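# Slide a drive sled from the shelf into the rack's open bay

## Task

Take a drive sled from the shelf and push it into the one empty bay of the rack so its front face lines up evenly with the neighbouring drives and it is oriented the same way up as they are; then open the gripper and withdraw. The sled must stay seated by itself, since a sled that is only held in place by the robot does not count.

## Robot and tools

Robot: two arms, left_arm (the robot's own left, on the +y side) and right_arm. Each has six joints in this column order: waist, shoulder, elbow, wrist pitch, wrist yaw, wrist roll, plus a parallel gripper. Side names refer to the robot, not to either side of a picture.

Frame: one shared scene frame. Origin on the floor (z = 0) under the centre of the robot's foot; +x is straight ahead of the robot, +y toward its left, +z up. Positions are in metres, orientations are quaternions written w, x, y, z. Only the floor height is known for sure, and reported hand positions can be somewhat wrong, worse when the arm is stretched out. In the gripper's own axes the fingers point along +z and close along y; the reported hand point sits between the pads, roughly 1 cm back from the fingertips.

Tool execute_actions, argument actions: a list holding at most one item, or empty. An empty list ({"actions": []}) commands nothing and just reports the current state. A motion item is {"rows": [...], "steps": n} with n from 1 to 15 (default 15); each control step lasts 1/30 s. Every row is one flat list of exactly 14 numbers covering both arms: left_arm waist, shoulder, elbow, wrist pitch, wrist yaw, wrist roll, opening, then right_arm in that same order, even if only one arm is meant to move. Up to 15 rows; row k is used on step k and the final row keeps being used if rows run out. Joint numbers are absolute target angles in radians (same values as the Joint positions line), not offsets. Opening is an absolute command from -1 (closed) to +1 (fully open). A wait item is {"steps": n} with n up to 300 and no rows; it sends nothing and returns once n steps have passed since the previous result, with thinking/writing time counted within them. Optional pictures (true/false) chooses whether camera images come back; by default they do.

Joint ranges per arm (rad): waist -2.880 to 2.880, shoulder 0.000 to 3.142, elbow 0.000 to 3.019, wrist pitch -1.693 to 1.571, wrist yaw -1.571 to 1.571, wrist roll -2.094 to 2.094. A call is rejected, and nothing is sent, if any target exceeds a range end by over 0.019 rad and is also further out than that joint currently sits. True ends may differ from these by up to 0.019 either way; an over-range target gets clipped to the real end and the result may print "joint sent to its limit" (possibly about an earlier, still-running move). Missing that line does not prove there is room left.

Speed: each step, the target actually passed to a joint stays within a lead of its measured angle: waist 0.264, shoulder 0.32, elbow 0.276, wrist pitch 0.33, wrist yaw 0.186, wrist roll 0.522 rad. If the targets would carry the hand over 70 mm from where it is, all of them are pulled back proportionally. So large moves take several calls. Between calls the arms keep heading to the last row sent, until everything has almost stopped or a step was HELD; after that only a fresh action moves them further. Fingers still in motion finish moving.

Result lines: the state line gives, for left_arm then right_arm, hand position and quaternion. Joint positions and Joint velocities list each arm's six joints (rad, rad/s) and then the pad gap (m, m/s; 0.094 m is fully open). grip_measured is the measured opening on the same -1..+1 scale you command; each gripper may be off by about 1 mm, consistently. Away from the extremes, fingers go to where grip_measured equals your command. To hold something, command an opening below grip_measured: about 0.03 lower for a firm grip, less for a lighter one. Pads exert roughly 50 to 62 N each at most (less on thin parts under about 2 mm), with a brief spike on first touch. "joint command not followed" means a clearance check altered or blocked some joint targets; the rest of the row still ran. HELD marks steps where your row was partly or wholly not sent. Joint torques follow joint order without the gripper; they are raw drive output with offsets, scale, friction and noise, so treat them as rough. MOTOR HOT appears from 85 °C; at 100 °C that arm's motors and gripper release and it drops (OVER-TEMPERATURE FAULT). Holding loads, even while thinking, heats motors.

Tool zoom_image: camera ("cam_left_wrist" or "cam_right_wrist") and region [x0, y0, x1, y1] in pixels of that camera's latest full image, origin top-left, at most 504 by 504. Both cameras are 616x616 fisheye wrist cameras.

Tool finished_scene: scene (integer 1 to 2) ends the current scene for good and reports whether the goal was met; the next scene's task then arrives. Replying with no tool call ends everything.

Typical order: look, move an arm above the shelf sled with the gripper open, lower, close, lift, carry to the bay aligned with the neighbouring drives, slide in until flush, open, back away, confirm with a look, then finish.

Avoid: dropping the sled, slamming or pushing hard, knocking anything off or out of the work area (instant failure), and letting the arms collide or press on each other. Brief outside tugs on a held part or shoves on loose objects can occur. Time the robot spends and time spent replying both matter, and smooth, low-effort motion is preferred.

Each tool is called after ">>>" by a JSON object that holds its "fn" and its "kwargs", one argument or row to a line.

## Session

>>> {"fn": "execute_actions", "kwargs": {
  "actions": []
}}

Scene clock: 0.00 s of 5400.00 s.
left_arm: end_effector_position=(+0.4112, -0.0301, +1.1190) grip_measured=+1.000 end_effector_quat_wxyz=(+0.616, +0.390, +0.680, -0.079) | right_arm: end_effector_position=(+0.5584, -0.1081, +1.0499) grip_measured=+1.000 end_effector_quat_wxyz=(+0.048, +0.730, -0.654, +0.190)
Joint positions: left_arm=[-2.659  2.144  0.574  1.37   0.011  0.46   0.094] | right_arm=[ 2.444  2.148  1.41  -0.708  0.443 -1.294  0.094]
Joint velocities: left_arm=[ 0.005  0.015 -0.007  0.007  0.022 -0.066  0.   ] | right_arm=[ 0.005 -0.015 -0.002  0.002  0.081 -0.007  0.   ]
Joint torques (N m, as the arm reports them, + toward a larger angle): no reading

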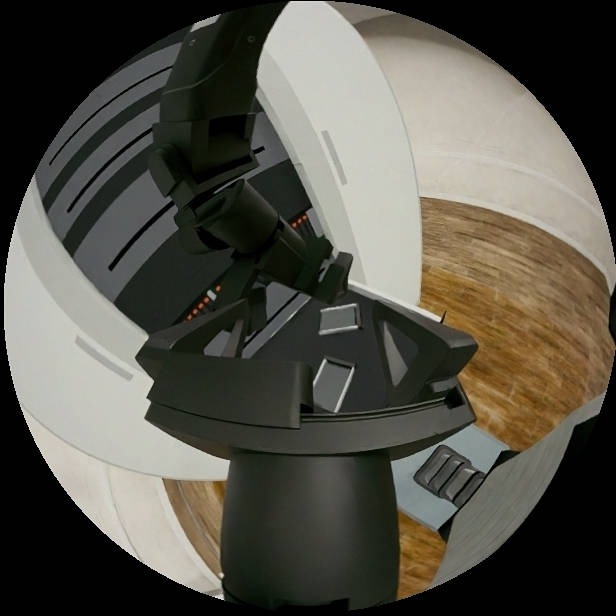

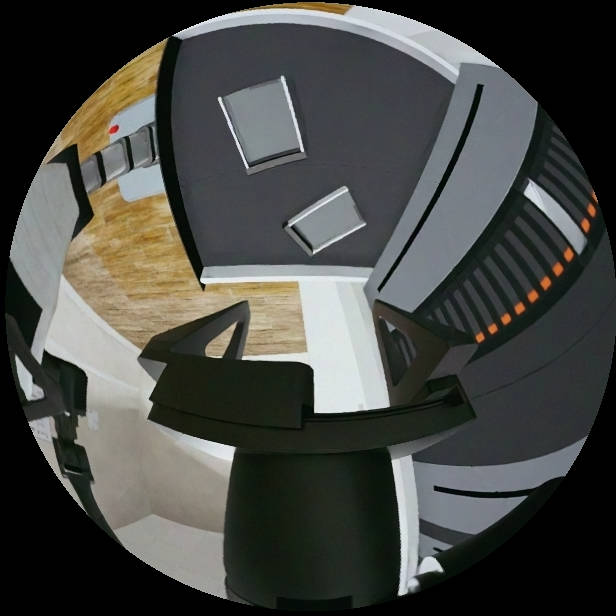

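>>> {"fn": "execute_actions", "kwargs": {
  "actions": [
    {"rows":[[-2.0,2.0,0.63,0.84,0,0,0.9,1.4,1.9,1.1,-0.3,0,0,0.9]],"steps":15}
  ],
  "pictures": false
}}

>>> {"fn": "execute_actions", "kwargs": {
  "actions": [
    {"steps":60}
  ],
  "pictures": false
}}

>>> {"fn": "execute_actions", "kwargs": {
  "actions": [
    {"rows":[[-2.1,2.1,0.63,0.84,0,0,0.9,1.4,1.9,1.1,-0.3,0,0,0.9],[-2.28,2.2,0.634,0.84,0,0,0.9,1.4,1.9,1.1,-0.3,0,0,0.9]],"steps":15}
  ],
  "pictures": false
}}

>>> {"fn": "execute_actions", "kwargs": {
  "actions": [
    {"steps":20}
  ]
}}

Scene clock: 6.53 s of 5400.00 s.
left_arm: end_effector_position=(+0.5058, +0.2974, +1.0592) grip_measured=+0.903 end_effector_quat_wxyz=(+0.464, +0.006, +0.886, +0.013) | right_arm: end_effector_position=(+0.5822, -0.3509, +1.1005) grip_measured=+0.902 end_effector_quat_wxyz=(-0.194, +0.222, -0.954, +0.063)
Joint positions: left_arm=[-1.997  2.023  0.622  0.86  -0.002  0.069  0.089] | right_arm=[ 1.919  1.904  1.149 -0.338  0.011 -0.582  0.089]
Joint velocities: left_arm=[ 0.982 -0.063  0.012 -0.178 -0.066 -0.505  0.   ] | right_arm=[-1.333 -0.103  0.007  0.164 -0.11   1.282  0.   ]
Joint torques (N m, as the arm reports them, + toward a larger angle): left_arm=[ -6.47 -14.51   2.66   1.69   0.19  -0.12] | right_arm=[  0.93 -14.25   5.12   1.05  -0.22   0.16]
Steps of this call (steps 1 to 90: nothing new was sent; then 3.03 s passed at rest; steps 91 to 105: all 15 steps of this action). Readings (joint positions):
91: left_arm=[-2.649 2.136 0.575 1.333 0.013 0.422] | right_arm=[2.436 2.137 1.389 -0.670 0.397 -1.255]
92: left_arm=[-2.627 2.123 0.577 1.269 0.014 0.379] | right_arm=[2.425 2.116 1.348 -0.613 0.346 -1.209]
94: left_arm=[-2.553 2.093 0.586 1.146 0.013 0.305] | right_arm=[2.381 2.061 1.262 -0.522 0.242 -1.116]
98: left_arm=[-2.354 2.048 0.608 0.969 0.009 0.198] | right_arm=[2.235 1.969 1.166 -0.414 0.067 -0.918]
105: the state above

Scene clock: 8.53 s of 5400.00 s.
left_arm: end_effector_position=(+0.5050, +0.2967, +1.0585) grip_measured=+0.903 end_effector_quat_wxyz=(+0.460, -0.019, +0.888, -0.000) | right_arm: end_effector_position=(+0.4601, -0.6248, +1.0895) grip_measured=+0.902 end_effector_quat_wxyz=(+0.186, +0.297, +0.934, -0.068)
Joint positions: left_arm=[-1.998  2.02   0.622  0.849 -0.002  0.013  0.089] | right_arm=[ 1.407  1.9    1.109 -0.309  0.001 -0.01   0.089]
Joint velocities: left_arm=[-0.015 -0.015 -0.007 -0.012  0.007  0.007  0.001] | right_arm=[ 0.005 -0.005  0.007  0.022 -0.037  0.037 -0.001]
Joint torques (N m, as the arm reports them, + toward a larger angle): left_arm=[ -0.68 -14.83   2.69   1.61   0.08  -0.17] | right_arm=[ -0.48 -14.9    6.06   1.32  -0.07   0.18]
Steps of this call (steps 1 to 45: the robot went on to your last target; steps 46 to 60: nothing new was sent). Readings (joint positions):
1: left_arm=[-1.970 2.022 0.622 0.855 -0.004 0.057] | right_arm=[1.873 1.902 1.149 -0.333 0.009 -0.535]
2: left_arm=[-1.957 2.021 0.622 0.853 -0.004 0.047] | right_arm=[1.827 1.900 1.149 -0.329 0.008 -0.489]
4: left_arm=[-1.960 2.020 0.622 0.850 -0.004 0.034] | right_arm=[1.736 1.900 1.149 -0.324 0.008 -0.405]
8: left_arm=[-1.990 2.020 0.622 0.849 -0.002 0.021] | right_arm=[1.553 1.900 1.145 -0.318 0.006 -0.270]
60: the state above
All arms were judged still, so your last target was given up. Only a new action makes them travel on or press farther. Fingers that are still opening or closing keep moving.

Scene clock: 9.03 s of 5400.00 s.
left_arm: end_effector_position=(+0.4367, +0.1482, +0.9708) grip_measured=+0.903 end_effector_quat_wxyz=(+0.368, +0.119, +0.920, -0.070) | right_arm: end_effector_position=(+0.4601, -0.6248, +1.0895) grip_measured=+0.902 end_effector_quat_wxyz=(+0.186, +0.297, +0.934, -0.068)
Joint positions: left_arm=[-2.301  2.222  0.63   0.841  0.002  0.011  0.089] | right_arm=[ 1.407  1.9    1.109 -0.309  0.001 -0.01   0.089]
Joint velocities: left_arm=[ 0.171 -0.073  0.007 -0.007 -0.022  0.037 -0.001] | right_arm=[-0.015  0.005 -0.007 -0.027  0.007  0.007  0.   ]
Joint torques (N m, as the arm reports them, + toward a larger angle): left_arm=[  0.2  -14.42   1.07   1.76  -0.12  -0.16] | right_arm=[ -0.21 -15.     6.14   1.31  -0.09   0.18]
Steps of this call (steps 1 to 15: all 15 steps of this action). Readings (joint positions):
1: left_arm=[-2.005 2.025 0.622 0.849 -0.004 0.012] | right_arm=[1.407 1.900 1.109 -0.309 0.001 -0.010]
2: left_arm=[-2.021 2.036 0.625 0.849 -0.005 0.011] | right_arm=[1.407 1.900 1.109 -0.309 0.001 -0.010]
4: left_arm=[-2.080 2.073 0.628 0.849 -0.005 0.011] | right_arm=[1.407 1.900 1.109 -0.309 0.001 -0.010]
8: left_arm=[-2.242 2.171 0.630 0.848 -0.001 0.011] | right_arm=[1.407 1.900 1.109 -0.309 0.001 -0.010]
15: the state above

Scene clock: 9.70 s of 5400.00 s.
left_arm: end_effector_position=(+0.4395, +0.1553, +0.9718) grip_measured=+0.903 end_effector_quat_wxyz=(+0.370, +0.112, +0.920, -0.067) | right_arm: end_effector_position=(+0.4601, -0.6248, +1.0895) grip_measured=+0.902 end_effector_quat_wxyz=(+0.186, +0.297, +0.934, -0.068)
Joint positions: left_arm=[-2.285  2.219  0.63   0.841  0.002  0.011  0.089] | right_arm=[ 1.407  1.9    1.109 -0.309  0.001 -0.01   0.089]
Joint velocities: left_arm=[-0.005 -0.005  0.002 -0.002  0.007 -0.022  0.   ] | right_arm=[-0.015 -0.005 -0.022  0.007 -0.022 -0.007 -0.001]
Joint torques (N m, as the arm reports them, + toward a larger angle): left_arm=[ -0.35 -14.79   1.05   1.76  -0.1   -0.16] | right_arm=[ -0.36 -14.93   6.07   1.29  -0.09   0.17]
Steps of this call (steps 1 to 20: the robot went on to your last target). Readings (joint positions):
1: left_arm=[-2.295 2.221 0.630 0.841 0.002 0.011] | right_arm=[1.407 1.900 1.109 -0.309 0.001 -0.010]
2: left_arm=[-2.290 2.220 0.630 0.841 0.002 0.011] | right_arm=[1.407 1.900 1.109 -0.309 0.001 -0.010]
4: left_arm=[-2.285 2.219 0.630 0.841 0.002 0.011] | right_arm=[1.407 1.900 1.109 -0.309 0.001 -0.010]
8: left_arm=[-2.285 2.219 0.630 0.841 0.002 0.011] | right_arm=[1.407 1.900 1.109 -0.309 0.001 -0.010]
20: the state above

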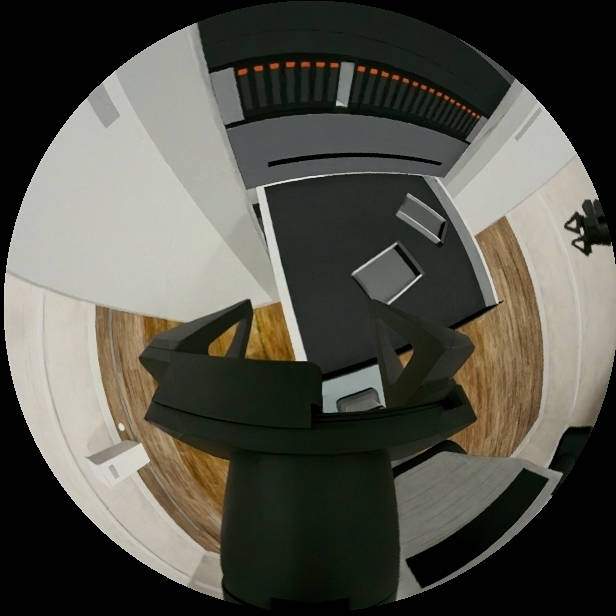

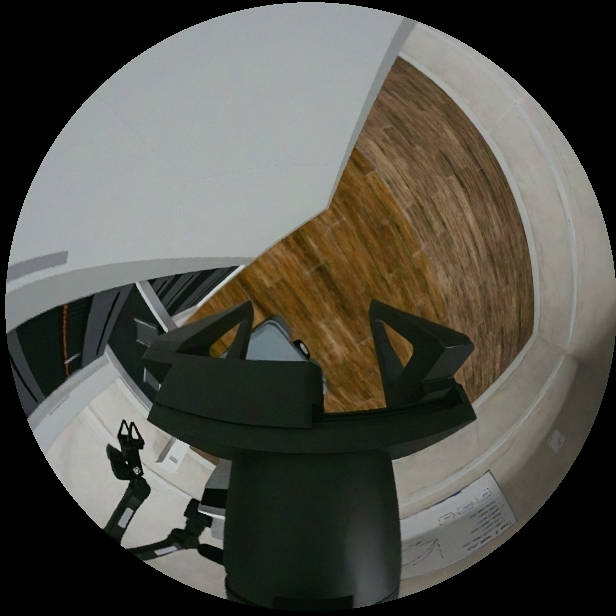

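>>> {"fn": "zoom_image", "kwargs": {
  "camera": "cam_left_wrist",
  "region": [320,170,500,320]
}}

Region (320, 170, 500, 320) of cam_left_wrist's 616x616 image, scaled by 2.800, with more detail than that image has.

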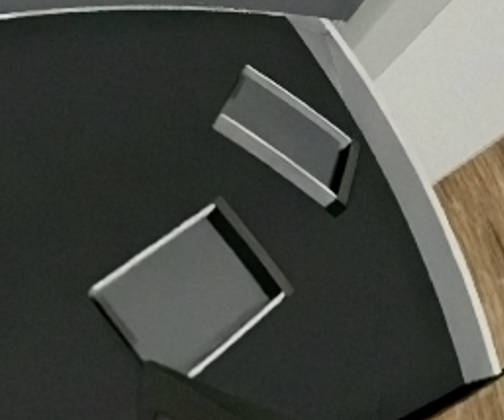

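>>> {"fn": "execute_actions", "kwargs": {
  "actions": [
    {"rows":[[-1.5,1.9,0.8,0.3,0,0,0.9,1.9,2.0,0.7,0.8,0,0,0.9]],"steps":15}
  ],
  "pictures": false
}}

>>> {"fn": "execute_actions", "kwargs": {
  "actions": [
    {"steps":40}
  ],
  "pictures": false
}}

>>> {"fn": "execute_actions", "kwargs": {
  "actions": [
    {"rows":[[-1.5,1.9,0.8,0.3,0,0,0.9,2.3,2.2,0.634,0.84,0,0,0.9]],"steps":15}
  ],
  "pictures": false
}}

>>> {"fn": "execute_actions", "kwargs": {
  "actions": [
    {"steps":25}
  ]
}}

Scene clock: 33.00 s of 5400.00 s.
left_arm: end_effector_position=(+0.5121, +0.4116, +1.0538) grip_measured=+0.903 end_effector_quat_wxyz=(+0.349, -0.114, +0.930, +0.037) | right_arm: end_effector_position=(+0.5018, -0.3570, +1.0322) grip_measured=+0.902 end_effector_quat_wxyz=(-0.366, -0.071, -0.928, +0.020)
Joint positions: left_arm=[-1.785  1.933  0.775  0.374  0.004  0.011  0.089] | right_arm=[ 1.882  1.996  0.711  0.533 -0.    -0.01   0.089]
Joint velocities: left_arm=[ 1.392 -0.239  0.115 -0.261  0.11  -0.022 -0.001] | right_arm=[ 1.206  0.366 -0.432  3.001 -0.154 -0.051  0.001]
Joint torques (N m, as the arm reports them, + toward a larger angle): left_arm=[  0.38 -13.78   3.85   1.17  -0.13  -0.11] | right_arm=[ -4.04 -13.12   4.35   1.66   0.09   0.15]
Steps of this call (steps 1 to 15: the robot went on to your last target; steps 16 to 90: nothing new was sent; then 19.80 s passed at rest; steps 91 to 105: all 15 steps of this action). Readings (joint positions):
91: left_arm=[-2.279 2.212 0.634 0.816 0.004 0.011] | right_arm=[1.412 1.900 1.096 -0.281 0.003 -0.010]
92: left_arm=[-2.266 2.198 0.641 0.773 0.004 0.011] | right_arm=[1.421 1.899 1.074 -0.237 0.003 -0.010]
94: left_arm=[-2.222 2.156 0.659 0.691 0.004 0.011] | right_arm=[1.456 1.900 1.020 -0.157 0.003 -0.010]
98: left_arm=[-2.090 2.053 0.713 0.519 0.004 0.011] | right_arm=[1.569 1.917 0.892 0.005 0.003 -0.010]
105: the state above

Scene clock: 34.33 s of 5400.00 s.
left_arm: end_effector_position=(+0.4495, +0.5541, +1.0543) grip_measured=+0.903 end_effector_quat_wxyz=(+0.319, -0.245, +0.911, +0.092) | right_arm: end_effector_position=(+0.5364, -0.3537, +1.0763) grip_measured=+0.902 end_effector_quat_wxyz=(-0.475, -0.061, -0.877, +0.024)
Joint positions: left_arm=[-1.5    1.915  0.783  0.309 -0.002  0.009  0.089] | right_arm=[ 1.899  1.997  0.7    0.786 -0.002 -0.01   0.089]
Joint velocities: left_arm=[ 0.005 -0.005 -0.027  0.002  0.037 -0.051  0.001] | right_arm=[ 0.005 -0.005 -0.002 -0.007  0.007 -0.022 -0.   ]
Joint torques (N m, as the arm reports them, + toward a larger angle): left_arm=[ -0.31 -15.58   4.78   1.28   0.05  -0.14] | right_arm=[  0.88 -11.84   3.28   2.26   0.01   0.17]
Steps of this call (steps 1 to 30: the robot went on to your last target; steps 31 to 40: nothing new was sent). Readings (joint positions):
1: left_arm=[-1.736 1.926 0.778 0.366 0.004 0.011] | right_arm=[1.917 2.006 0.702 0.624 -0.003 -0.010]
2: left_arm=[-1.687 1.921 0.780 0.358 0.004 0.011] | right_arm=[1.940 2.010 0.700 0.688 -0.004 -0.010]
4: left_arm=[-1.587 1.916 0.782 0.337 0.004 0.011] | right_arm=[1.951 2.007 0.700 0.755 -0.004 -0.010]
8: left_arm=[-1.457 1.915 0.783 0.312 -0.004 0.010] | right_arm=[1.918 1.997 0.700 0.785 -0.003 -0.010]
40: the state above
All arms were judged still, so your last target was given up. Only a new action makes them travel on or press farther. Fingers that are still opening or closing keep moving.

Scene clock: 34.83 s of 5400.00 s.
left_arm: end_effector_position=(+0.4495, +0.5541, +1.0543) grip_measured=+0.903 end_effector_quat_wxyz=(+0.319, -0.245, +0.911, +0.092) | right_arm: end_effector_position=(+0.4359, -0.1277, +0.9771) grip_measured=+0.902 end_effector_quat_wxyz=(-0.369, +0.138, -0.916, -0.081)
Joint positions: left_arm=[-1.5    1.915  0.783  0.309 -0.002  0.009  0.089] | right_arm=[ 2.344  2.204  0.636  0.822 -0.004 -0.01   0.089]
Joint velocities: left_arm=[-0.005  0.005  0.007  0.002 -0.037  0.007 -0.   ] | right_arm=[-0.015  0.044 -0.1    0.007 -0.022  0.051  0.   ]
Joint torques (N m, as the arm reports them, + toward a larger angle): left_arm=[  0.1  -15.64   4.8    1.31   0.04  -0.14] | right_arm=[ -2.48 -12.04   0.96   2.22   0.04   0.15]
Steps of this call (steps 1 to 15: all 15 steps of this action). Readings (joint positions):
1: left_arm=[-1.500 1.915 0.783 0.309 -0.002 0.009] | right_arm=[1.907 2.002 0.698 0.791 0.001 -0.010]
2: left_arm=[-1.500 1.915 0.783 0.309 -0.002 0.009] | right_arm=[1.920 2.011 0.697 0.798 0.003 -0.010]
4: left_arm=[-1.500 1.915 0.783 0.309 -0.002 0.009] | right_arm=[1.971 2.043 0.693 0.806 0.003 -0.010]
8: left_arm=[-1.500 1.915 0.783 0.309 -0.002 0.009] | right_arm=[2.125 2.117 0.677 0.811 0.003 -0.010]
15: the state above

Scene clock: 35.67 s of 5400.00 s.
left_arm: end_effector_position=(+0.4495, +0.5541, +1.0543) grip_measured=+0.903 end_effector_quat_wxyz=(+0.319, -0.245, +0.911, +0.092) | right_arm: end_effector_position=(+0.4407, -0.1473, +0.9762) grip_measured=+0.902 end_effector_quat_wxyz=(-0.370, +0.119, -0.919, -0.071)
Joint positions: left_arm=[-1.5    1.915  0.783  0.309 -0.002  0.009  0.089] | right_arm=[ 2.303  2.205  0.633  0.826 -0.002 -0.01   0.089]
Joint velocities: left_arm=[-0.005 -0.015  0.002 -0.007 -0.066 -0.037  0.   ] | right_arm=[-0.005 -0.005 -0.012  0.007  0.007  0.022 -0.   ]
Joint torques (N m, as the arm reports them, + toward a larger angle): left_arm=[ -0.03 -15.55   4.79   1.3    0.04  -0.14] | right_arm=[  0.8  -12.02   0.78   2.04  -0.01   0.15]
Steps of this call (steps 1 to 25: the robot went on to your last target). Readings (joint positions):
1: left_arm=[-1.500 1.915 0.783 0.309 -0.002 0.009] | right_arm=[2.341 2.205 0.633 0.822 -0.004 -0.010]
2: left_arm=[-1.500 1.915 0.783 0.309 -0.002 0.009] | right_arm=[2.335 2.205 0.633 0.822 -0.004 -0.010]
4: left_arm=[-1.500 1.915 0.783 0.309 -0.002 0.009] | right_arm=[2.319 2.205 0.633 0.826 -0.003 -0.010]
8: left_arm=[-1.500 1.915 0.783 0.309 -0.002 0.009] | right_arm=[2.303 2.205 0.633 0.826 -0.002 -0.010]
25: the state above

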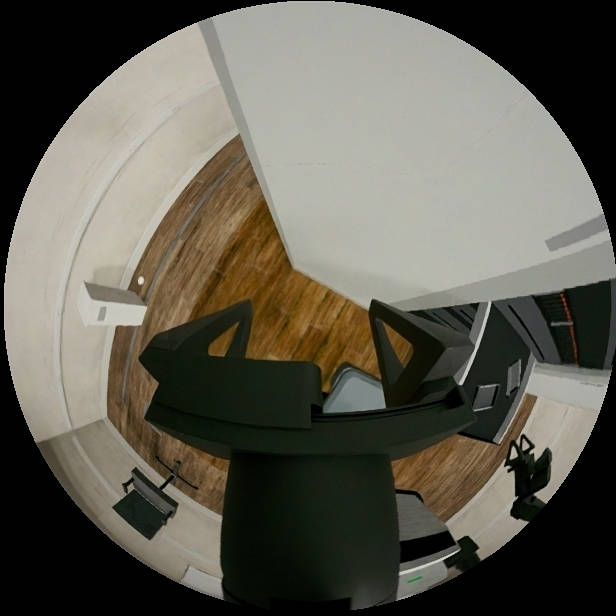

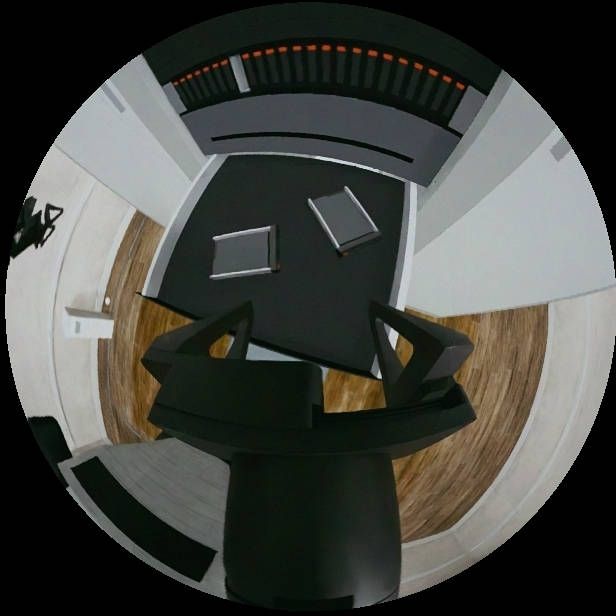

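>>> {"fn": "execute_actions", "kwargs": {
  "actions": [
    {"rows":[[-1.5,1.9,0.8,0.3,0,0,0.9,2.03,2.3,1.1,0.35,-0.485,0,0.9]],"steps":15}
  ],
  "pictures": false
}}

>>> {"fn": "execute_actions", "kwargs": {
  "actions": [
    {"steps":20}
  ]
}}

Scene clock: 57.83 s of 5400.00 s.
left_arm: end_effector_position=(+0.4495, +0.5541, +1.0543) grip_measured=+0.903 end_effector_quat_wxyz=(+0.319, -0.245, +0.911, +0.092) | right_arm: end_effector_position=(+0.6089, -0.2141, +0.9782) grip_measured=+0.902 end_effector_quat_wxyz=(-0.343, +0.068, -0.908, -0.230)
Joint positions: left_arm=[-1.5    1.915  0.783  0.309 -0.002  0.009  0.089] | right_arm=[ 2.006  2.279  1.116  0.368 -0.481 -0.009  0.089]
Joint velocities: left_arm=[ 0.005  0.005 -0.007 -0.007  0.007 -0.022 -0.   ] | right_arm=[ 0.063 -0.034 -0.012 -0.085 -0.081 -0.007 -0.002]
Joint torques (N m, as the arm reports them, + toward a larger angle): left_arm=[ -0.02 -15.56   4.84   1.31   0.05  -0.14] | right_arm=[  2.95 -14.09   2.87   1.07  -0.45   0.13]
Steps of this call (steps 1 to 15: the robot went on to your last target; steps 16 to 90: nothing new was sent; then 18.67 s passed at rest; steps 91 to 105: all 15 steps of this action). Readings (joint positions):
91: left_arm=[-1.500 1.915 0.783 0.309 -0.002 0.009] | right_arm=[2.291 2.206 0.647 0.788 -0.057 -0.010]
92: left_arm=[-1.500 1.915 0.783 0.309 -0.002 0.009] | right_arm=[2.270 2.213 0.678 0.725 -0.117 -0.010]
94: left_arm=[-1.500 1.915 0.783 0.309 -0.002 0.009] | right_arm=[2.204 2.239 0.768 0.597 -0.241 -0.010]
98: left_arm=[-1.500 1.915 0.783 0.309 -0.002 0.009] | right_arm=[2.079 2.292 0.981 0.427 -0.449 -0.010]
105: the state above

Scene clock: 58.50 s of 5400.00 s.
left_arm: end_effector_position=(+0.4495, +0.5541, +1.0543) grip_measured=+0.903 end_effector_quat_wxyz=(+0.319, -0.245, +0.911, +0.092) | right_arm: end_effector_position=(+0.6021, -0.2020, +0.9749) grip_measured=+0.902 end_effector_quat_wxyz=(-0.334, +0.075, -0.910, -0.236)
Joint positions: left_arm=[-1.5    1.915  0.783  0.309 -0.002  0.009  0.089] | right_arm=[ 2.024  2.28   1.109  0.358 -0.483 -0.009  0.089]
Joint velocities: left_arm=[-0.005  0.005  0.017  0.007 -0.051  0.007  0.001] | right_arm=[-0.005 -0.005  0.012 -0.027  0.022  0.007 -0.   ]
Joint torques (N m, as the arm reports them, + toward a larger angle): left_arm=[ -0.05 -15.49   4.78   1.29   0.05  -0.14] | right_arm=[  1.71 -14.57   3.29   0.94  -0.43   0.11]
Steps of this call (steps 1 to 20: the robot went on to your last target). Readings (joint positions):
1: left_arm=[-1.500 1.915 0.783 0.309 -0.002 0.009] | right_arm=[2.009 2.279 1.116 0.366 -0.482 -0.009]
2: left_arm=[-1.500 1.915 0.783 0.309 -0.002 0.009] | right_arm=[2.011 2.279 1.115 0.364 -0.482 -0.009]
4: left_arm=[-1.500 1.915 0.783 0.309 -0.002 0.009] | right_arm=[2.018 2.280 1.112 0.360 -0.482 -0.009]
8: left_arm=[-1.500 1.915 0.783 0.309 -0.002 0.009] | right_arm=[2.024 2.280 1.109 0.358 -0.483 -0.009]
20: the state above

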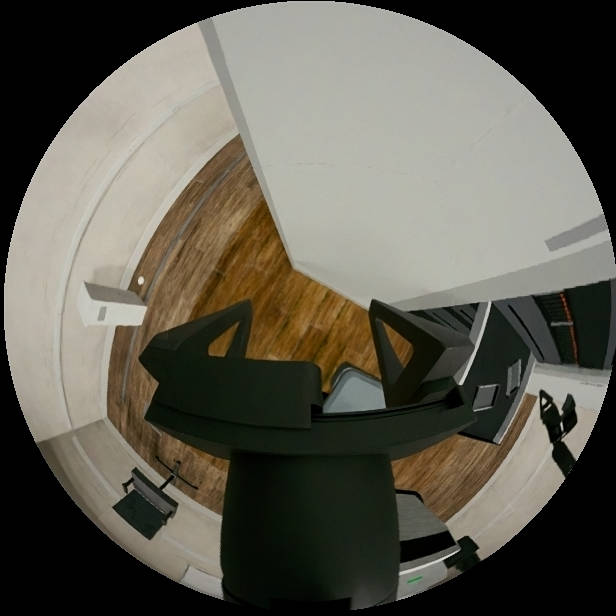

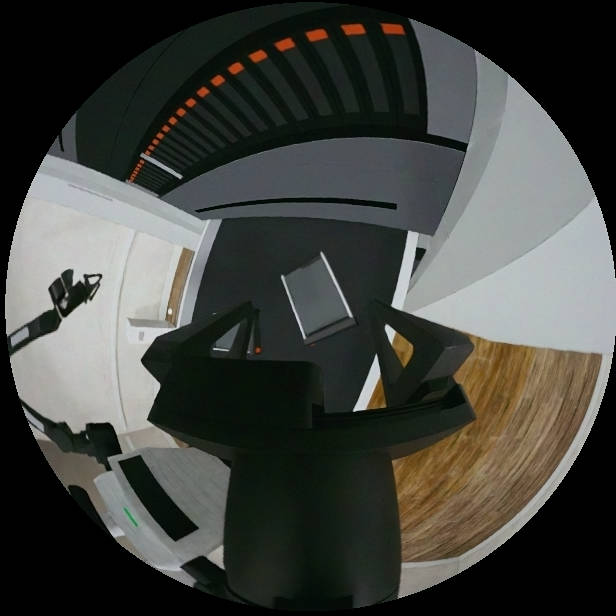

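>>> {"fn": "execute_actions", "kwargs": {
  "actions": [
    {"rows":[[-1.5,1.9,0.8,0.3,0,0,0.9,2.03,2.4,1.15,0.42,-0.485,-0.586,0.9]],"steps":15}
  ]
}}

Scene clock: 66.17 s of 5400.00 s.
left_arm: end_effector_position=(+0.4495, +0.5541, +1.0543) grip_measured=+0.903 end_effector_quat_wxyz=(+0.319, -0.245, +0.911, +0.092) | right_arm: end_effector_position=(+0.5864, -0.1996, +0.9184) grip_measured=+0.902 end_effector_quat_wxyz=(-0.367, +0.315, -0.863, -0.145)
Joint positions: left_arm=[-1.5    1.915  0.783  0.309 -0.002  0.009  0.089] | right_arm=[ 2.025  2.405  1.142  0.409 -0.484 -0.555  0.089]
Joint velocities: left_arm=[-0.024 -0.015  0.002 -0.002  0.007  0.007 -0.001] | right_arm=[-0.005 -0.015 -0.007 -0.022 -0.007 -0.081 -0.001]
Joint torques (N m, as the arm reports them, + toward a larger angle): left_arm=[ -0.01 -15.54   4.79   1.29   0.04  -0.14] | right_arm=[  1.78 -16.3    3.8    1.68  -0.46  -0.07]
Steps of this call (steps 1 to 15: the robot went on to your last target; steps 16 to 90: nothing new was sent; then 4.17 s passed at rest; steps 91 to 105: all 15 steps of this action). Readings (joint positions):
91: left_arm=[-1.500 1.915 0.783 0.309 -0.002 0.009] | right_arm=[2.024 2.288 1.111 0.369 -0.484 -0.095]
92: left_arm=[-1.500 1.915 0.783 0.309 -0.002 0.009] | right_arm=[2.024 2.301 1.120 0.388 -0.484 -0.190]
94: left_arm=[-1.500 1.915 0.783 0.309 -0.002 0.009] | right_arm=[2.025 2.339 1.138 0.406 -0.484 -0.330]
98: left_arm=[-1.500 1.915 0.783 0.309 -0.002 0.009] | right_arm=[2.025 2.395 1.142 0.409 -0.484 -0.475]
105: the state above

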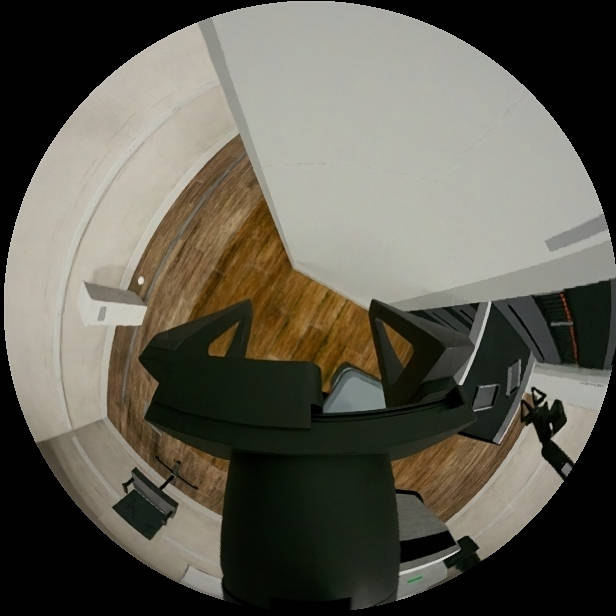

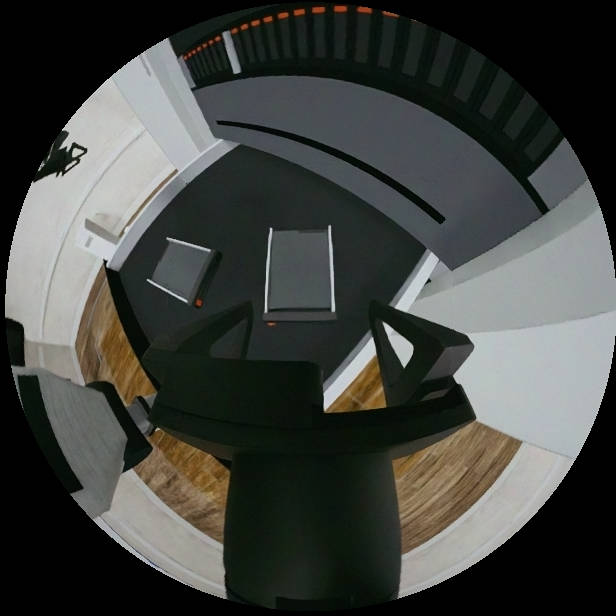

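>>> {"fn": "execute_actions", "kwargs": {
  "actions": [
    {"rows":[[-1.5,1.9,0.8,0.3,0,0,0.9,2.04,2.6,1.37,0.38,-0.485,-0.586,0.9]],"steps":15}
  ]
}}

Scene clock: 91.20 s of 5400.00 s.
left_arm: end_effector_position=(+0.4495, +0.5541, +1.0543) grip_measured=+0.903 end_effector_quat_wxyz=(+0.319, -0.245, +0.911, +0.092) | right_arm: end_effector_position=(+0.6428, -0.1905, +0.8714) grip_measured=+0.901 end_effector_quat_wxyz=(-0.390, +0.338, -0.846, -0.135)
Joint positions: left_arm=[-1.5    1.915  0.783  0.309 -0.002  0.009  0.089] | right_arm=[ 2.036  2.578  1.377  0.395 -0.489 -0.589  0.089]
Joint velocities: left_arm=[ 0.005  0.005  0.007 -0.007 -0.022  0.007 -0.   ] | right_arm=[-0.015 -0.015  0.012  0.012 -0.022 -0.022 -0.   ]
Joint torques (N m, as the arm reports them, + toward a larger angle): left_arm=[  0.   -15.59   4.77   1.31   0.04  -0.14] | right_arm=[  1.67 -16.72   3.23   0.71  -0.17   0.08]
Steps of this call (steps 1 to 30: the robot went on to your last target; steps 31 to 90: nothing new was sent; then 21.53 s passed at rest; steps 91 to 105: all 15 steps of this action). Readings (joint positions):
91: left_arm=[-1.500 1.915 0.783 0.309 -0.002 0.009] | right_arm=[2.025 2.418 1.161 0.403 -0.488 -0.576]
92: left_arm=[-1.500 1.915 0.783 0.309 -0.002 0.009] | right_arm=[2.026 2.449 1.209 0.396 -0.488 -0.576]
94: left_arm=[-1.500 1.915 0.783 0.309 -0.002 0.009] | right_arm=[2.027 2.530 1.324 0.394 -0.486 -0.576]
98: left_arm=[-1.500 1.915 0.783 0.309 -0.002 0.009] | right_arm=[2.032 2.578 1.377 0.400 -0.491 -0.589]
105: the state above

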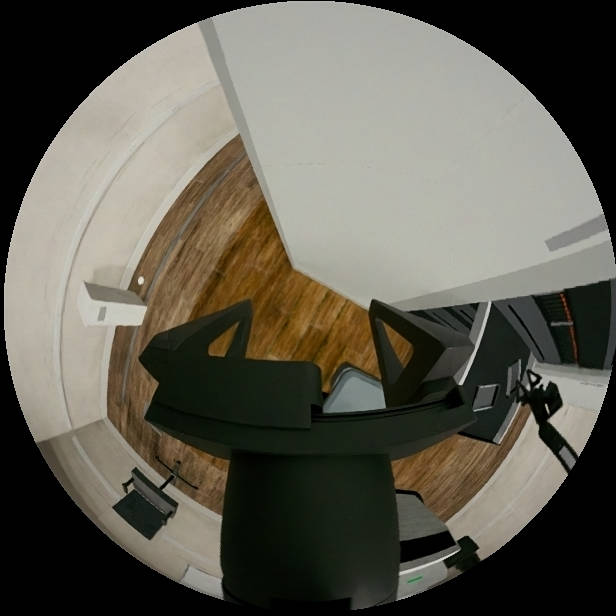

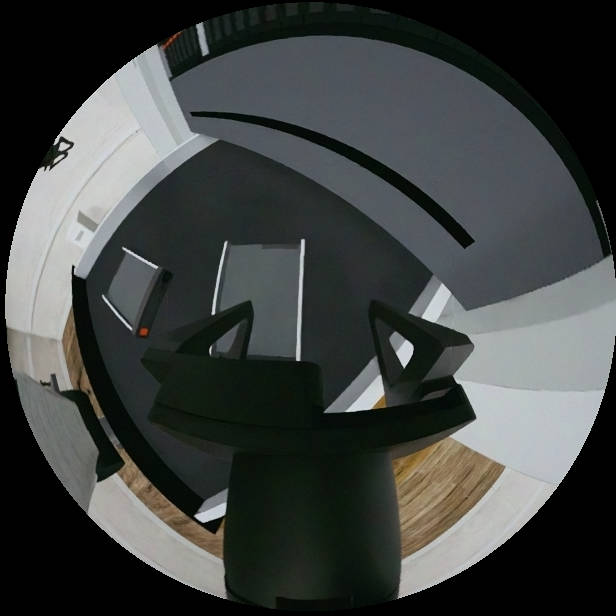

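>>> {"fn": "execute_actions", "kwargs": {
  "actions": [
    {"rows":[[-1.5,1.9,0.8,0.3,0,0,0.9,2.085,2.575,1.25,0.5,-0.485,-0.586,0.9]],"steps":15}
  ]
}}

Scene clock: 97.60 s of 5400.00 s.
left_arm: end_effector_position=(+0.4495, +0.5541, +1.0543) grip_measured=+0.903 end_effector_quat_wxyz=(+0.319, -0.245, +0.911, +0.092) | right_arm: end_effector_position=(+0.5891, -0.1586, +0.8615) grip_measured=+0.901 end_effector_quat_wxyz=(-0.376, +0.357, -0.842, -0.148)
Joint positions: left_arm=[-1.5    1.915  0.783  0.309 -0.002  0.009  0.089] | right_arm=[ 2.088  2.568  1.25   0.486 -0.485 -0.589  0.089]
Joint velocities: left_arm=[-0.005 -0.005  0.012  0.022  0.007 -0.007 -0.001] | right_arm=[-0.005 -0.005  0.012  0.012 -0.037 -0.022 -0.   ]
Joint torques (N m, as the arm reports them, + toward a larger angle): left_arm=[  0.09 -15.5    4.8    1.29   0.05  -0.14] | right_arm=[  1.2  -16.12   2.61   1.71  -0.4    0.09]
Steps of this call (steps 1 to 15: the robot went on to your last target; steps 16 to 90: nothing new was sent; then 2.90 s passed at rest; steps 91 to 105: all 15 steps of this action). Readings (joint positions):
91: left_arm=[-1.500 1.915 0.783 0.309 -0.002 0.009] | right_arm=[2.039 2.576 1.362 0.419 -0.486 -0.589]
92: left_arm=[-1.500 1.915 0.783 0.309 -0.002 0.009] | right_arm=[2.041 2.568 1.334 0.451 -0.485 -0.589]
94: left_arm=[-1.500 1.915 0.783 0.309 -0.002 0.009] | right_arm=[2.053 2.558 1.281 0.478 -0.485 -0.589]
98: left_arm=[-1.500 1.915 0.783 0.309 -0.002 0.009] | right_arm=[2.080 2.566 1.250 0.482 -0.485 -0.589]
105: the state above

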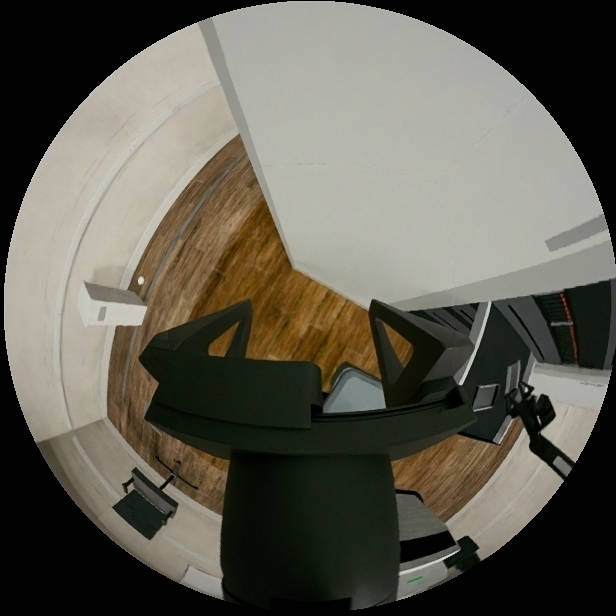

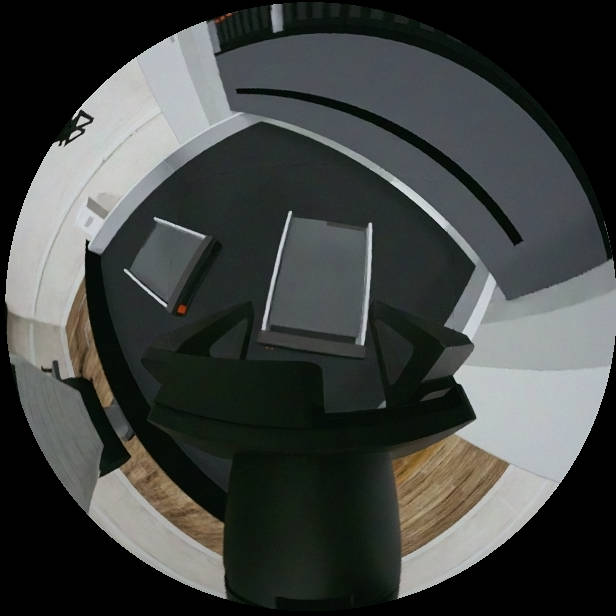

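>>> {"fn": "execute_actions", "kwargs": {
  "actions": [
    {"rows":[[-1.5,1.9,0.8,0.3,0,0,0.9,2.085,2.625,1.28,0.51,-0.485,-0.586,0.9]],"steps":15}
  ]
}}

Scene clock: 105.13 s of 5400.00 s.
left_arm: end_effector_position=(+0.4495, +0.5541, +1.0543) grip_measured=+0.903 end_effector_quat_wxyz=(+0.319, -0.245, +0.911, +0.092) | right_arm: end_effector_position=(+0.5890, -0.1572, +0.8525) grip_measured=+0.901 end_effector_quat_wxyz=(-0.380, +0.359, -0.839, -0.149)
Joint positions: left_arm=[-1.5    1.915  0.783  0.309 -0.002  0.009  0.089] | right_arm=[ 2.088  2.594  1.265  0.504 -0.491 -0.591  0.089]
Joint velocities: left_arm=[ 0.015 -0.005 -0.002  0.007  0.007  0.007 -0.001] | right_arm=[-0.015 -0.005  0.002  0.007  0.022 -0.081 -0.001]
Joint torques (N m, as the arm reports them, + toward a larger angle): left_arm=[ -0.03 -15.53   4.81   1.29   0.05  -0.14] | right_arm=[  0.94 -14.     3.72   1.53  -0.15   0.1 ]
Steps of this call (steps 1 to 15: the robot went on to your last target; steps 16 to 90: nothing new was sent; then 4.03 s passed at rest; steps 91 to 105: all 15 steps of this action). Readings (joint positions):
91: left_arm=[-1.500 1.915 0.783 0.309 -0.002 0.009] | right_arm=[2.088 2.571 1.251 0.489 -0.485 -0.589]
92: left_arm=[-1.500 1.915 0.783 0.309 -0.002 0.009] | right_arm=[2.088 2.576 1.255 0.494 -0.485 -0.589]
94: left_arm=[-1.500 1.915 0.783 0.309 -0.002 0.009] | right_arm=[2.088 2.589 1.264 0.498 -0.485 -0.589]
98: left_arm=[-1.500 1.915 0.783 0.309 -0.002 0.009] | right_arm=[2.088 2.594 1.265 0.504 -0.491 -0.591]
105: the state above

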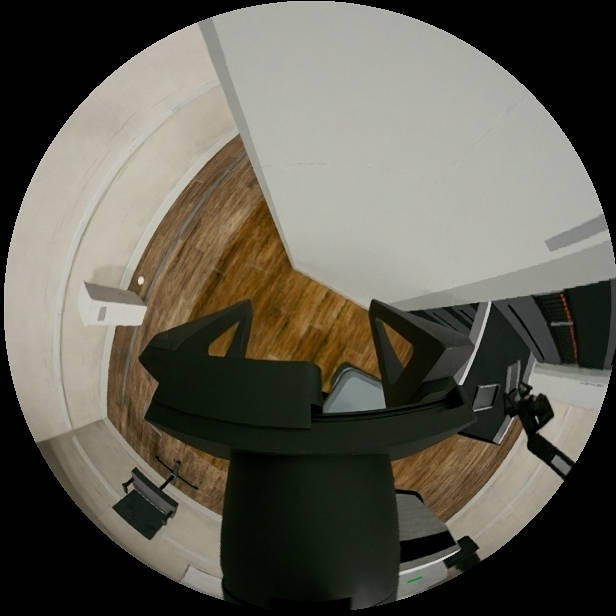

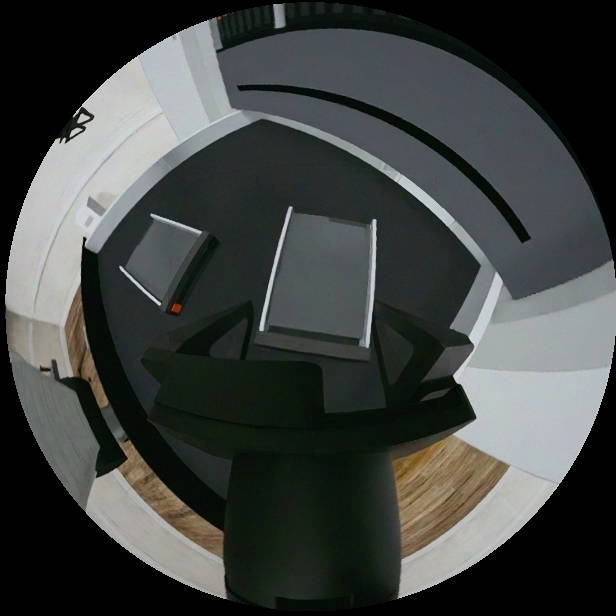

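>>> {"fn": "execute_actions", "kwargs": {
  "actions": [
    {"rows":[[-1.5,1.9,0.8,0.3,0,0,0.9,2.085,2.66,1.29,0.51,-0.485,-0.586,0.9]],"steps":15}
  ]
}}

Scene clock: 109.83 s of 5400.00 s.
left_arm: end_effector_position=(+0.4495, +0.5541, +1.0543) grip_measured=+0.903 end_effector_quat_wxyz=(+0.319, -0.245, +0.911, +0.092) | right_arm: end_effector_position=(+0.5891, -0.1562, +0.8515) grip_measured=+0.901 end_effector_quat_wxyz=(-0.381, +0.359, -0.838, -0.152)
Joint positions: left_arm=[-1.5    1.915  0.783  0.309 -0.002  0.009  0.089] | right_arm=[ 2.088  2.599  1.268  0.508 -0.497 -0.588  0.089]
Joint velocities: left_arm=[ 0.015 -0.024  0.012 -0.007  0.051 -0.037 -0.   ] | right_arm=[-0.005  0.005 -0.017 -0.027  0.051  0.022 -0.001]
Joint torques (N m, as the arm reports them, + toward a larger angle): left_arm=[ -0.06 -15.59   4.79   1.35   0.05  -0.14] | right_arm=[  1.19 -12.07   4.43   1.36   0.12   0.07]
Steps of this call (steps 1 to 15: the robot went on to your last target; steps 16 to 90: nothing new was sent; then 1.20 s passed at rest; steps 91 to 105: all 15 steps of this action). Readings (joint positions):
91: left_arm=[-1.500 1.915 0.783 0.309 -0.002 0.009] | right_arm=[2.088 2.597 1.266 0.504 -0.492 -0.591]
92: left_arm=[-1.500 1.915 0.783 0.309 -0.002 0.009] | right_arm=[2.088 2.598 1.268 0.506 -0.495 -0.590]
94: left_arm=[-1.500 1.915 0.783 0.309 -0.002 0.009] | right_arm=[2.088 2.599 1.268 0.507 -0.497 -0.589]
98: left_arm=[-1.500 1.915 0.783 0.309 -0.002 0.009] | right_arm=[2.088 2.599 1.268 0.508 -0.497 -0.588]
105: the state above

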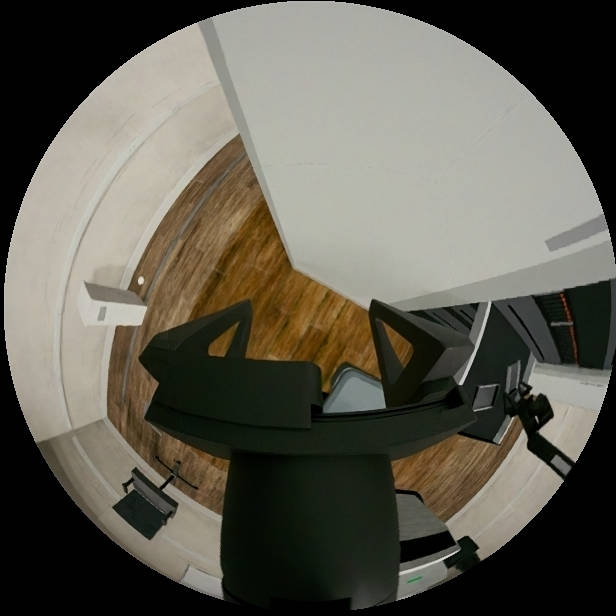

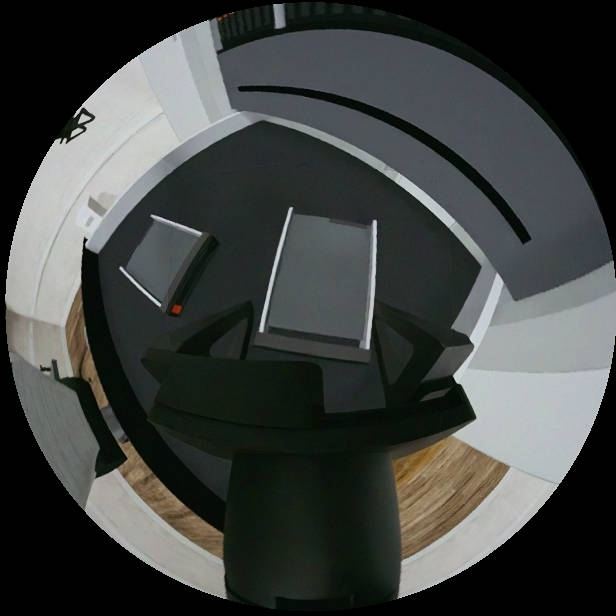

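In contact with something. Relieving the pressure and closing to test the grip.

>>> {"fn": "execute_actions", "kwargs": {
  "actions": [
    {"rows":[[-1.5,1.9,0.8,0.3,0,0,0.9,2.085,2.61,1.27,0.51,-0.495,-0.588,0.54]],"steps":15}
  ]
}}

Scene clock: 112.80 s of 5400.00 s.
left_arm: end_effector_position=(+0.4495, +0.5541, +1.0543) grip_measured=+0.903 end_effector_quat_wxyz=(+0.319, -0.245, +0.911, +0.092) | right_arm: end_effector_position=(+0.5895, -0.1559, +0.8523) grip_measured=+0.580 end_effector_quat_wxyz=(-0.382, +0.359, -0.838, -0.153)
Joint positions: left_arm=[-1.5    1.915  0.783  0.309 -0.002  0.009  0.089] | right_arm=[ 2.088  2.598  1.268  0.508 -0.499 -0.588  0.074]
Joint velocities: left_arm=[ 0.005 -0.005 -0.032  0.002  0.11   0.007 -0.   ] | right_arm=[-0.015  0.015 -0.017 -0.007 -0.037  0.022 -0.001]
Joint torques (N m, as the arm reports them, + toward a larger angle): left_arm=[  0.03 -15.5    4.81   1.29   0.05  -0.14] | right_arm=[  1.04 -15.94   2.73   1.4   -0.22   0.04]
Steps of this call (steps 1 to 15: the robot went on to your last target; steps 16 to 74: nothing new was sent; steps 75 to 89: all 15 steps of this action). Readings (joint positions):
75: left_arm=[-1.500 1.915 0.783 0.309 -0.002 0.009] | right_arm=[2.088 2.598 1.268 0.508 -0.499 -0.588]
76: left_arm=[-1.500 1.915 0.783 0.309 -0.002 0.009] | right_arm=[2.088 2.598 1.268 0.508 -0.499 -0.588]
78: left_arm=[-1.500 1.915 0.783 0.309 -0.002 0.009] | right_arm=[2.088 2.598 1.268 0.508 -0.499 -0.588]
82: left_arm=[-1.500 1.915 0.783 0.309 -0.002 0.009] | right_arm=[2.088 2.598 1.268 0.508 -0.499 -0.588]
89: the state above

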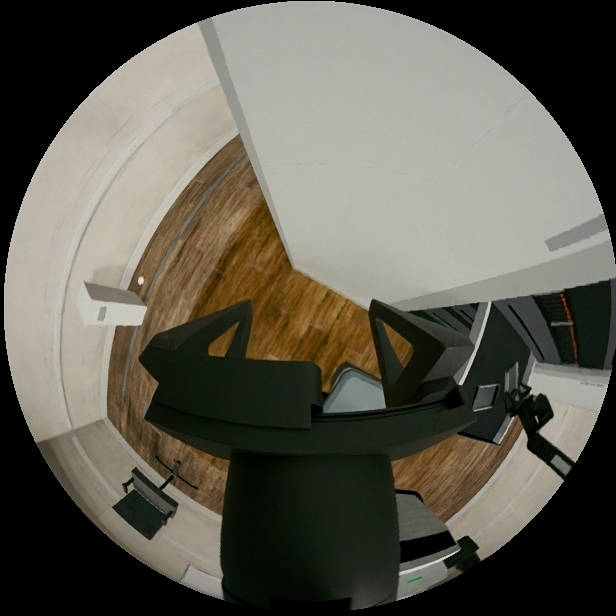

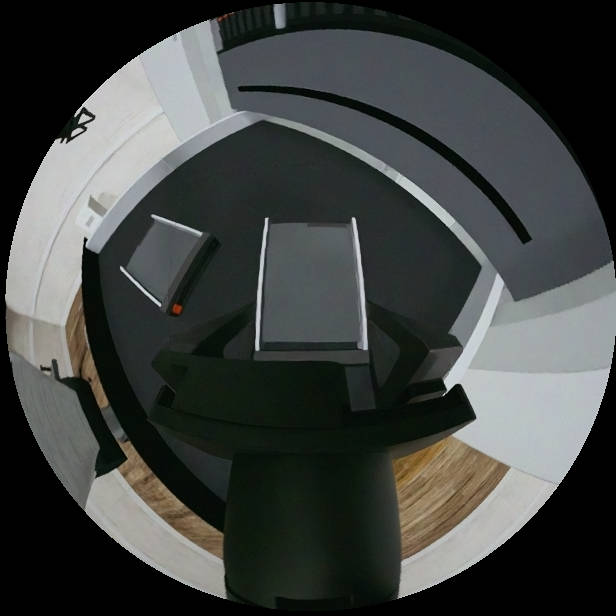

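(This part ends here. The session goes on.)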